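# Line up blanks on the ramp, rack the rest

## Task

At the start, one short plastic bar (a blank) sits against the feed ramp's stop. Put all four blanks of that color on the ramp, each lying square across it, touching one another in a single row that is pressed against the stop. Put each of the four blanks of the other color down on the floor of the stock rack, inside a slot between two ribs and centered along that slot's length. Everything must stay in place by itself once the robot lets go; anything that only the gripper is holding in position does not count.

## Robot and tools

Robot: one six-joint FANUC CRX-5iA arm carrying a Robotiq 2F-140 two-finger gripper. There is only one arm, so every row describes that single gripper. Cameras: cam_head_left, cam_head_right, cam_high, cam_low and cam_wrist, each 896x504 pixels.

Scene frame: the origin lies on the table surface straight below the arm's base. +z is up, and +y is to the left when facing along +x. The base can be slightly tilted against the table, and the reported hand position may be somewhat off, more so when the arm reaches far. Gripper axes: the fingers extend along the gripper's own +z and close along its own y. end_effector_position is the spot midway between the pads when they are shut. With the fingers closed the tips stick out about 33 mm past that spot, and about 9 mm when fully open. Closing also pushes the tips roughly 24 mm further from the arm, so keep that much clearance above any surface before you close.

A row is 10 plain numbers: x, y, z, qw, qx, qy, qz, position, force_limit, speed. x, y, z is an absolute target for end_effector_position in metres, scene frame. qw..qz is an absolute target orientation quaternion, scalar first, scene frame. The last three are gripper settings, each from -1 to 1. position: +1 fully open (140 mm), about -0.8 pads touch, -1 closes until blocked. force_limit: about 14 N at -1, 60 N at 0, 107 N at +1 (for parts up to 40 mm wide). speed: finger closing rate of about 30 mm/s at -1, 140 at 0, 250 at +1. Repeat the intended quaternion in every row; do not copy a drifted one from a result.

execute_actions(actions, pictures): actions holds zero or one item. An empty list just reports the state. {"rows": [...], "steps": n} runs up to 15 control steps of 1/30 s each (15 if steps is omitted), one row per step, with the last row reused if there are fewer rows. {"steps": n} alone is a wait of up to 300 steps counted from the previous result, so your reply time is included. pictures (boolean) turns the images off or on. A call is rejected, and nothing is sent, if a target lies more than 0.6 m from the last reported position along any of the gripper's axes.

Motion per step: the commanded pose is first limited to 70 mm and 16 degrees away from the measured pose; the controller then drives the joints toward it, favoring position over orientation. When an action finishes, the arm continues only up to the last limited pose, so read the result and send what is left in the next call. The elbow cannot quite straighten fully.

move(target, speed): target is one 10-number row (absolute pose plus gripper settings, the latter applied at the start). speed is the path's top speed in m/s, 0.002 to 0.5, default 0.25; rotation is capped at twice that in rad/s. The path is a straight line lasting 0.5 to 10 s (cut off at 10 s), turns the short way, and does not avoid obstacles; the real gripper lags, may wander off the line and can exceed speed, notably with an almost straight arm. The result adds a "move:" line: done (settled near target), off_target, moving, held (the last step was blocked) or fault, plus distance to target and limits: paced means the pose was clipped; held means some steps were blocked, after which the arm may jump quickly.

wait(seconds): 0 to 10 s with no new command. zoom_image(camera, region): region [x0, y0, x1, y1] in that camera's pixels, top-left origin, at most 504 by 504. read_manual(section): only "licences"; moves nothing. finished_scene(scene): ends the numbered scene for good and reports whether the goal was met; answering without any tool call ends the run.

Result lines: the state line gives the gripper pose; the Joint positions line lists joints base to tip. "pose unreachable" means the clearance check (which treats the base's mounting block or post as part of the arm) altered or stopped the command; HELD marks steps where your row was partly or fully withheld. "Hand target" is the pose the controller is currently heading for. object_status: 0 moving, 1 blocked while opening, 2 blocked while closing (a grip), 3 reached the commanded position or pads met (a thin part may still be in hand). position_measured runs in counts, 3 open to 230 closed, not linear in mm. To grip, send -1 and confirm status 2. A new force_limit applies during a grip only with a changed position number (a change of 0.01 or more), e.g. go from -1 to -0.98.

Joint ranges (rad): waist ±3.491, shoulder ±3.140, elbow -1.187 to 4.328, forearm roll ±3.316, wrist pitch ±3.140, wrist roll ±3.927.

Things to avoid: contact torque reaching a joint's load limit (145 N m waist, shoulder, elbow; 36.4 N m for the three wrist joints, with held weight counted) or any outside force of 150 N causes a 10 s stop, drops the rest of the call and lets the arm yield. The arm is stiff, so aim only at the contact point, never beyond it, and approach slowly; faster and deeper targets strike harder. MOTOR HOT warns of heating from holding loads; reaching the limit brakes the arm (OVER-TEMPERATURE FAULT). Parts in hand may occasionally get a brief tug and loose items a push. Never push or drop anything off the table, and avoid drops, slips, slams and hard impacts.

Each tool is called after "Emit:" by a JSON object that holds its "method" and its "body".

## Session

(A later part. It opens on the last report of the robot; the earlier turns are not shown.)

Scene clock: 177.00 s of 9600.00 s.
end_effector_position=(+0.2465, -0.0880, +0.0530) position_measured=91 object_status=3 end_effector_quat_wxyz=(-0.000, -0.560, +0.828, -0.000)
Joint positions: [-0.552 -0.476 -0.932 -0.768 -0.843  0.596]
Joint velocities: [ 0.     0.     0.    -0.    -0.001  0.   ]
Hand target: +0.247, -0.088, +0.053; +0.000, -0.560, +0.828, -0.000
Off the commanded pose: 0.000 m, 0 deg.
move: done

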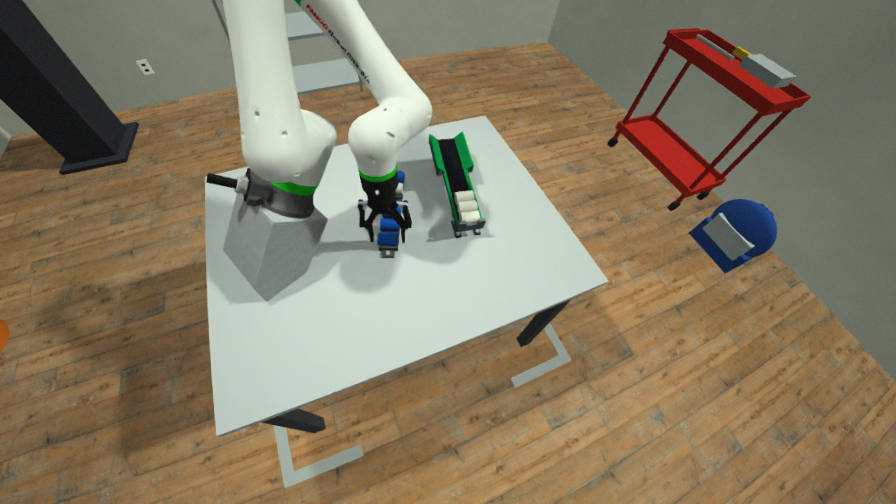

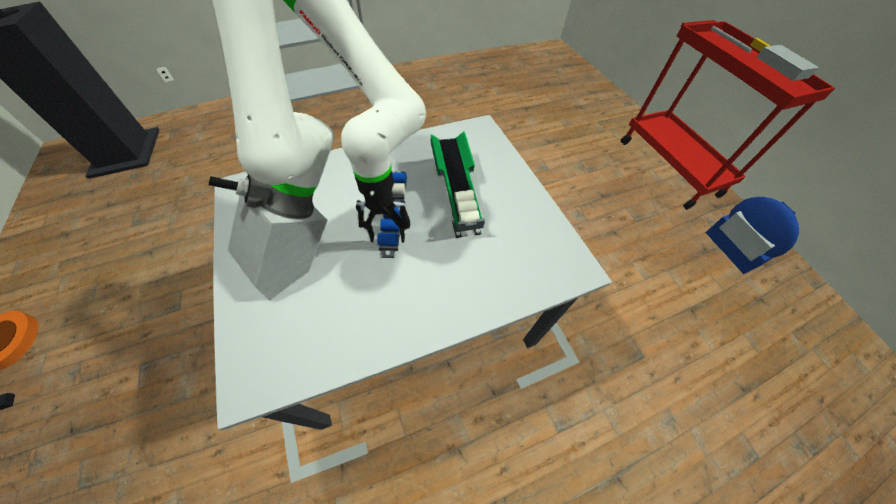

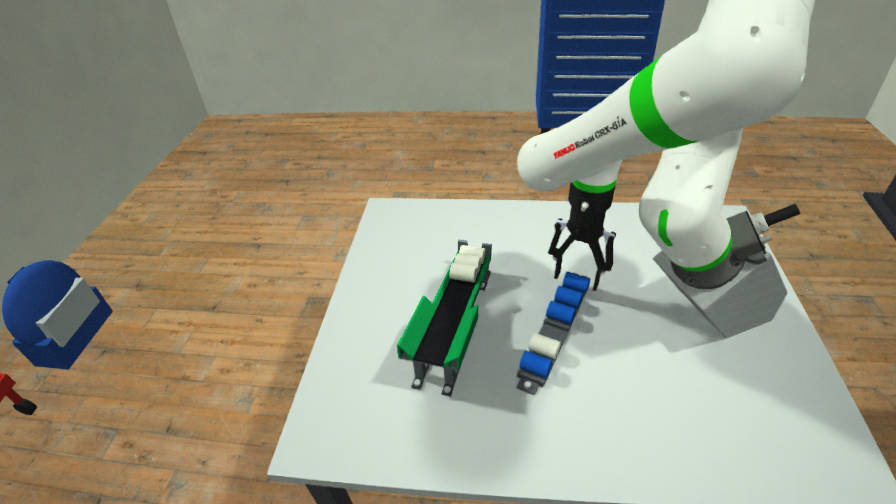

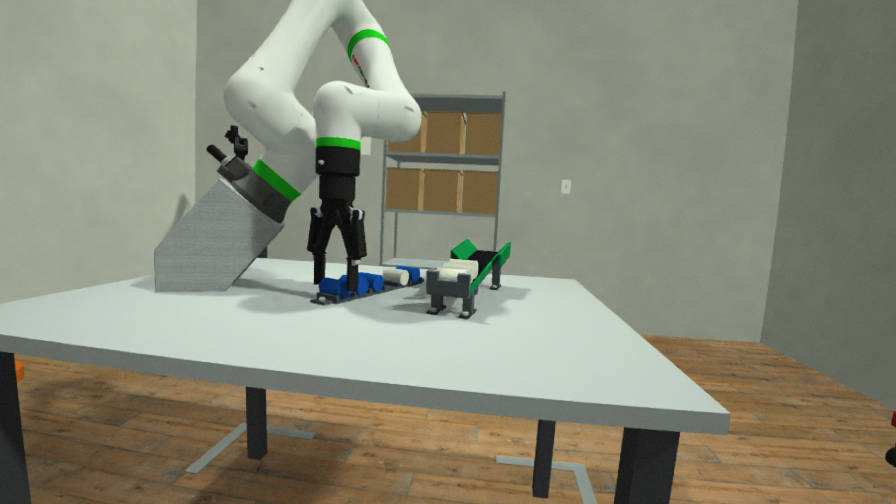

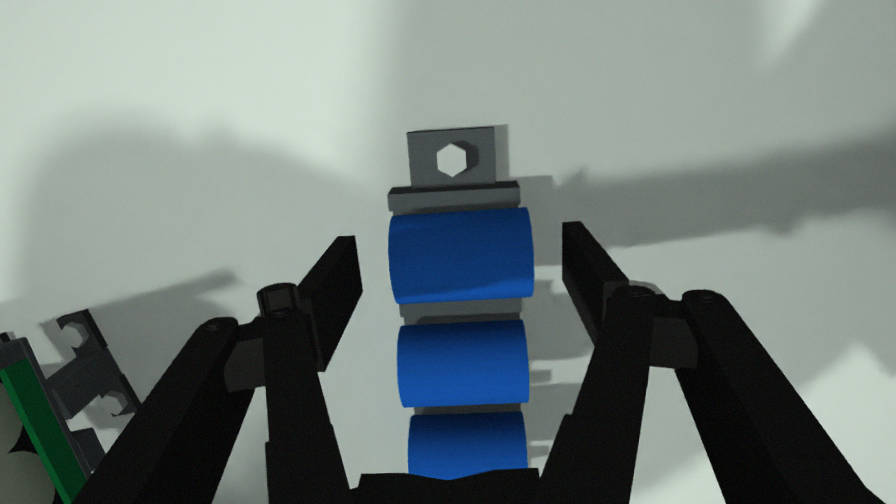

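Emit:
{"method": "move", "body": {"target": [0.2473,-0.0883,0.053,0,0.56,-0.828,0,-1,-1,-0.8], "speed": 0.01}}

Emit:
{"method": "move", "body": {"target": [0.2473,-0.0883,0.053,0,0.56,-0.828,0,0.3,-1,-1], "speed": 0.01}}

Emit:
{"method": "move", "body": {"target": [0.326,0.1015,0.049,-0.2,0.543,-0.803,-0.1355,0.3,0,0], "speed": 0.06}}

Scene clock: 185.90 s of 9600.00 s.
end_effector_position=(+0.2473, -0.0883, +0.0530) position_measured=141 object_status=2 end_effector_quat_wxyz=(+0.000, -0.560, +0.828, -0.000)
Joint positions: [-0.552 -0.474 -0.93  -0.768 -0.843  0.596]
Joint velocities: [ 0.001  0.     0.     0.    -0.     0.   ]
Hand target: +0.247, -0.088, +0.053; +0.000, -0.560, +0.828, +0.000
Off the commanded pose: 0.000 m, 0 deg.
After step 90, 5.07 s passed at rest.
move: done

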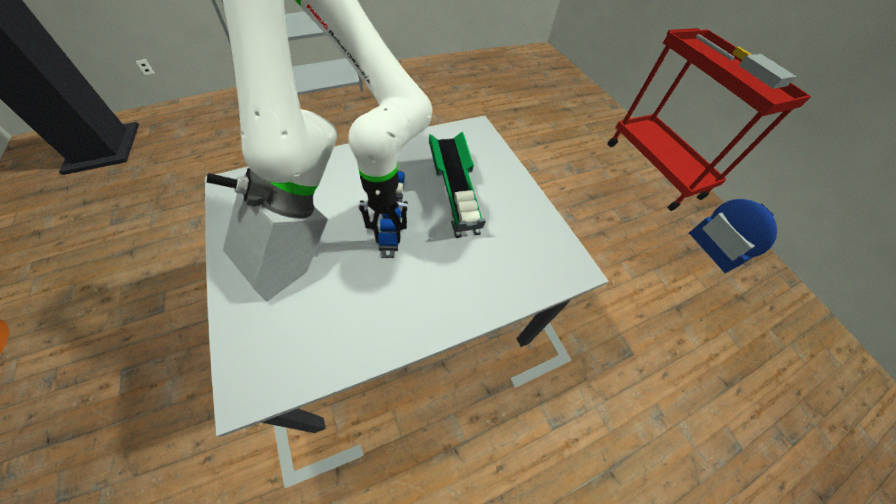

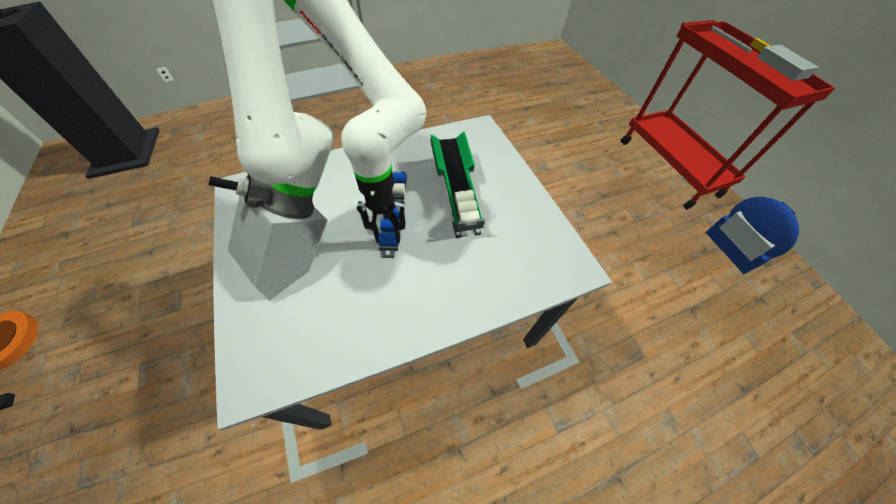

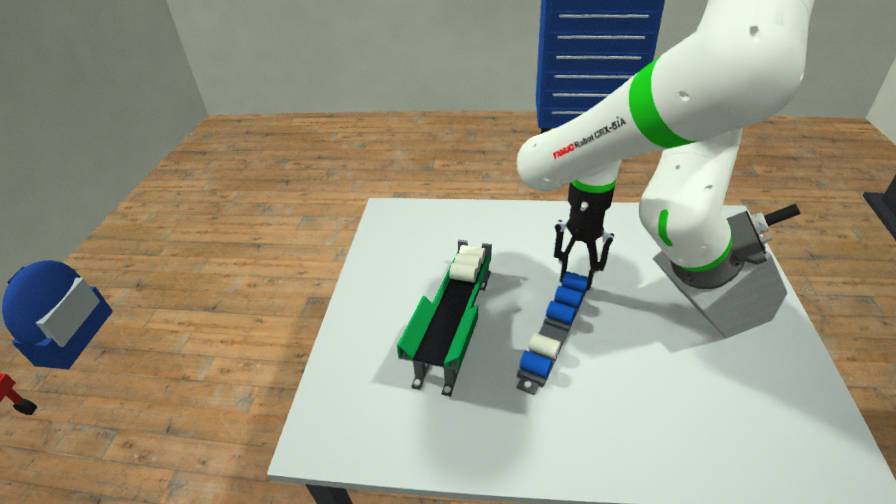

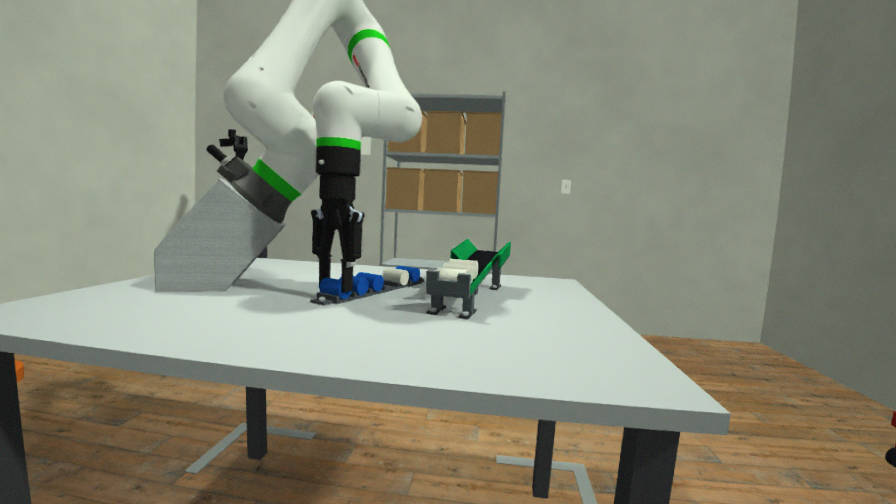

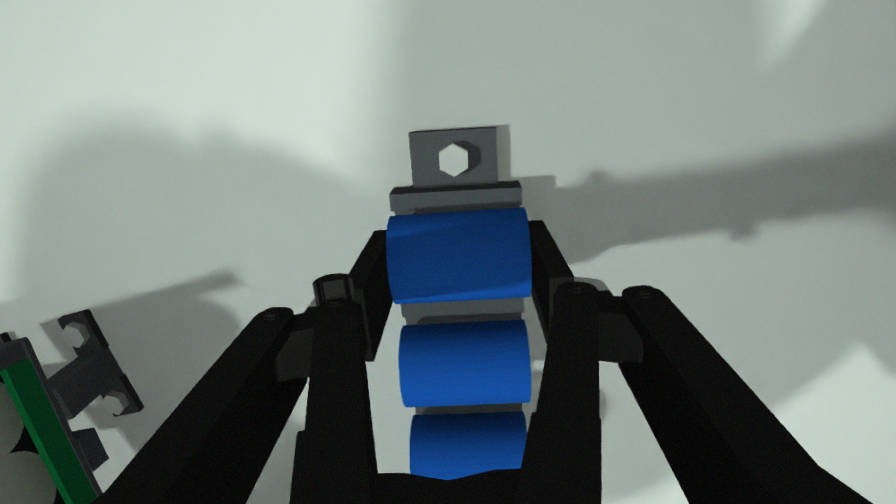

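Scene clock: 187.17 s of 9600.00 s.
end_effector_position=(+0.2473, -0.0883, +0.0530) position_measured=91 object_status=3 end_effector_quat_wxyz=(+0.000, -0.560, +0.828, -0.000)
Joint positions: [-0.551 -0.474 -0.93  -0.768 -0.843  0.596]
Joint velocities: [-0.     0.    -0.     0.     0.001 -0.   ]
Hand target: +0.247, -0.088, +0.053; -0.000, -0.560, +0.828, -0.000
Off the commanded pose: 0.000 m, 0 deg.
move: done

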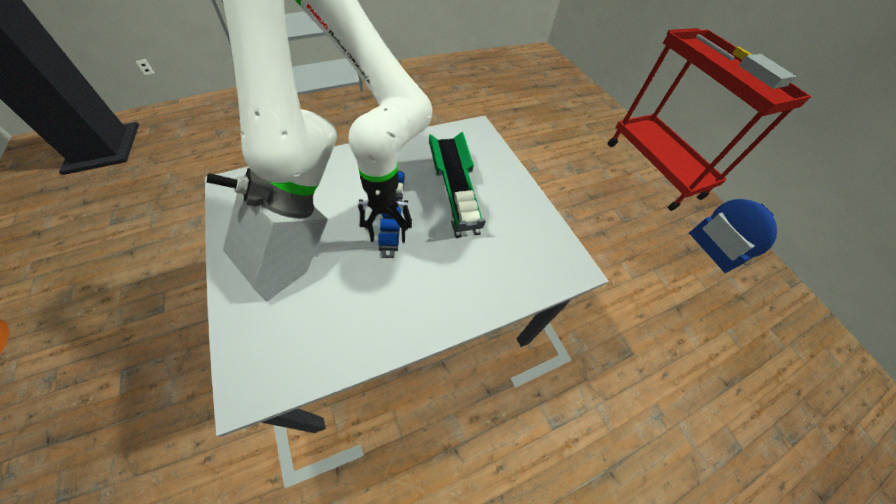

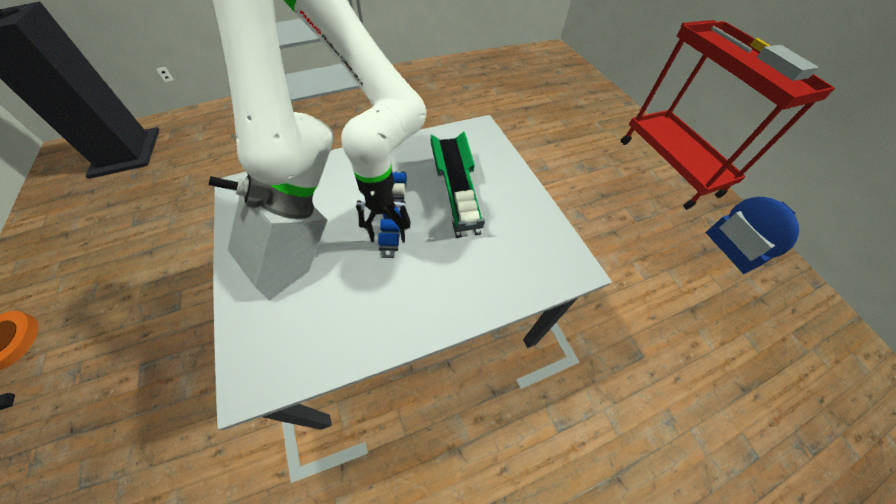

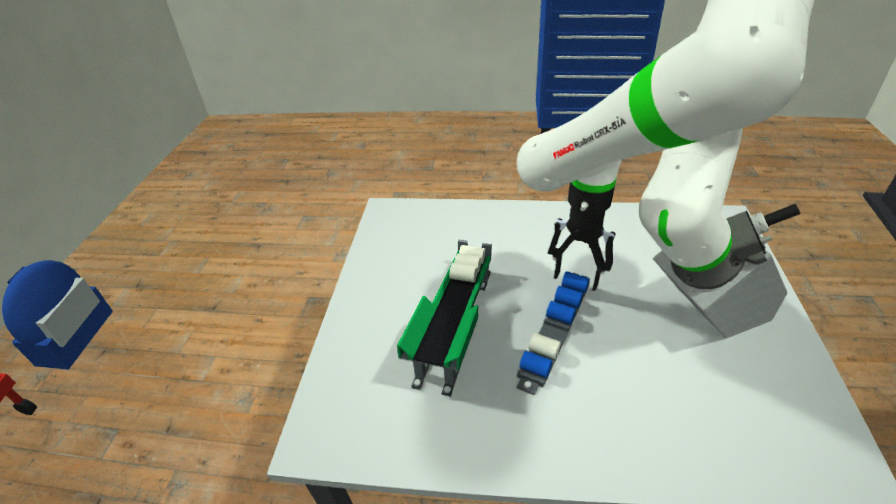

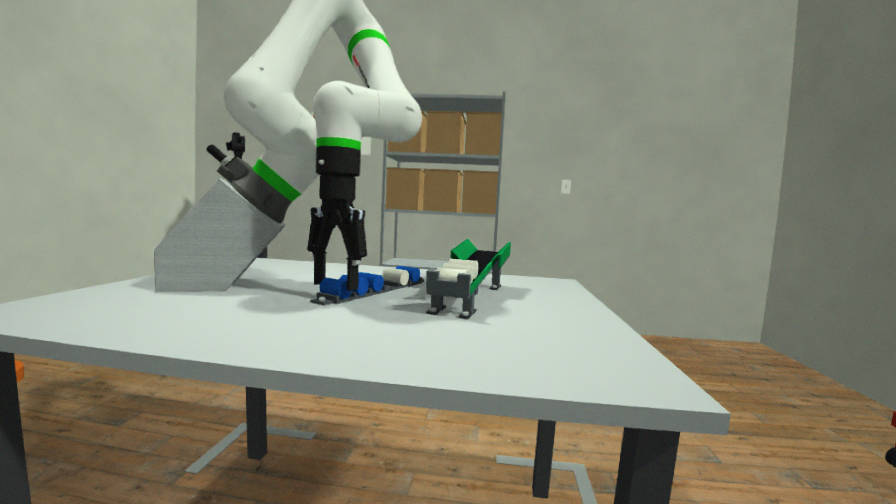

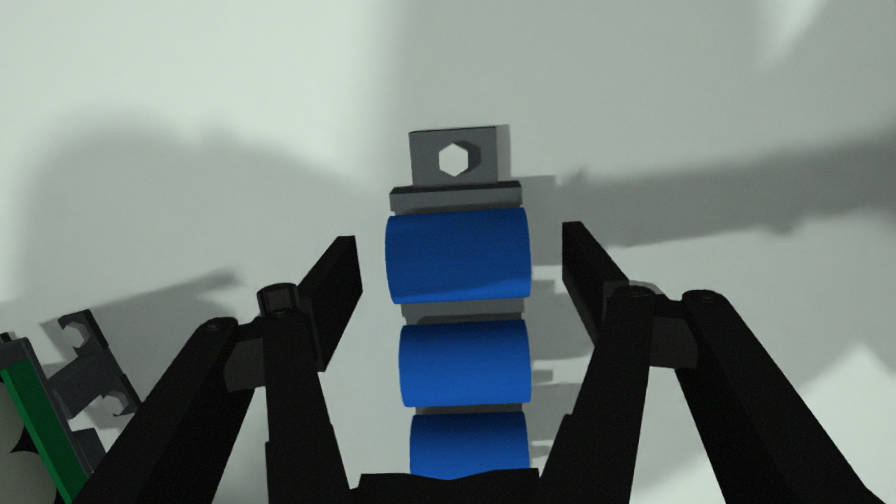

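Scene clock: 191.50 s of 9600.00 s.
end_effector_position=(+0.3261, +0.1014, +0.0494) position_measured=91 object_status=3 end_effector_quat_wxyz=(+0.200, -0.543, +0.804, +0.136)
Joint positions: [-0.503 -0.422 -0.87  -1.213 -1.132  0.808]
Joint velocities: [ 0.     0.     0.    -0.001 -0.003 -0.   ]
Hand target: +0.326, +0.101, +0.049; +0.200, -0.543, +0.804, +0.136
Off the commanded pose: 0.000 m, 0 deg.
move: done

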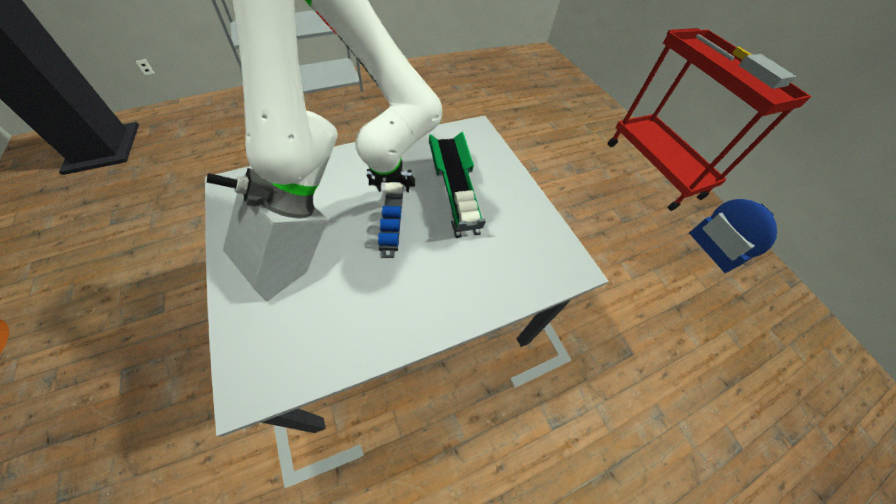

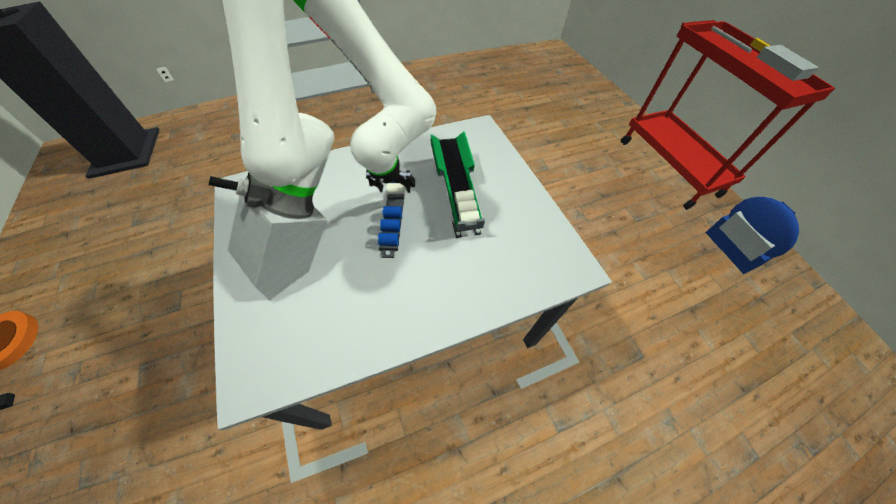

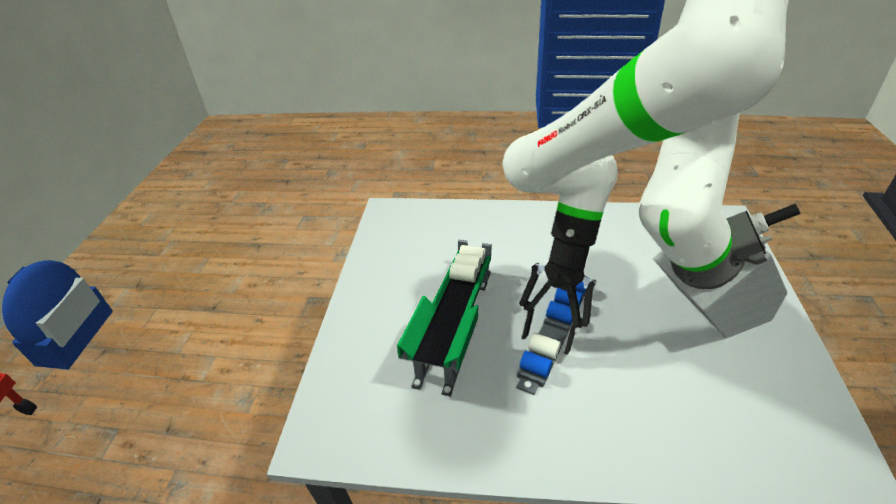

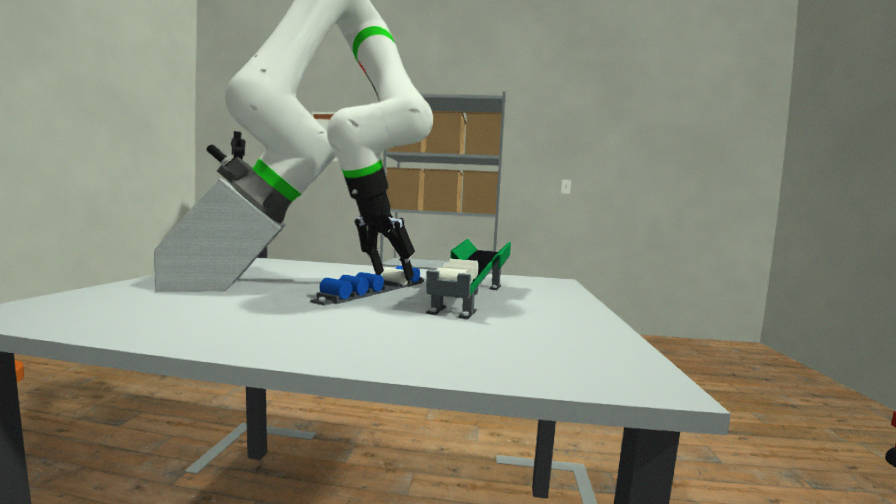

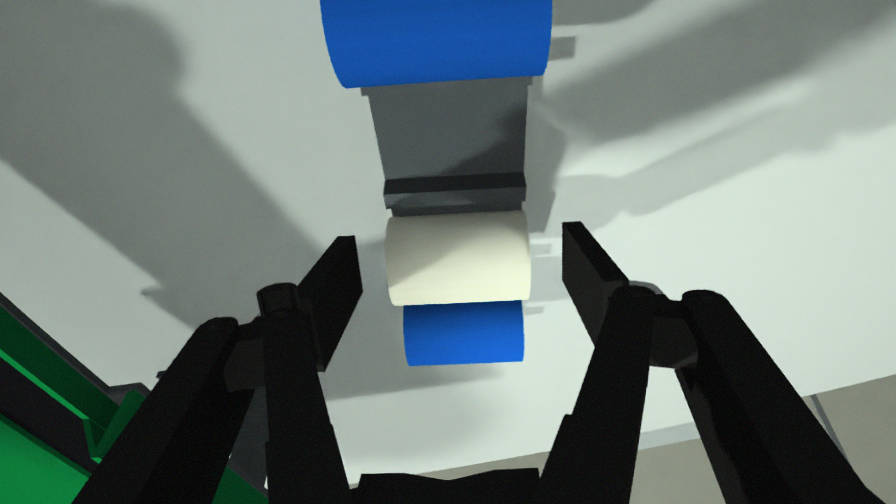

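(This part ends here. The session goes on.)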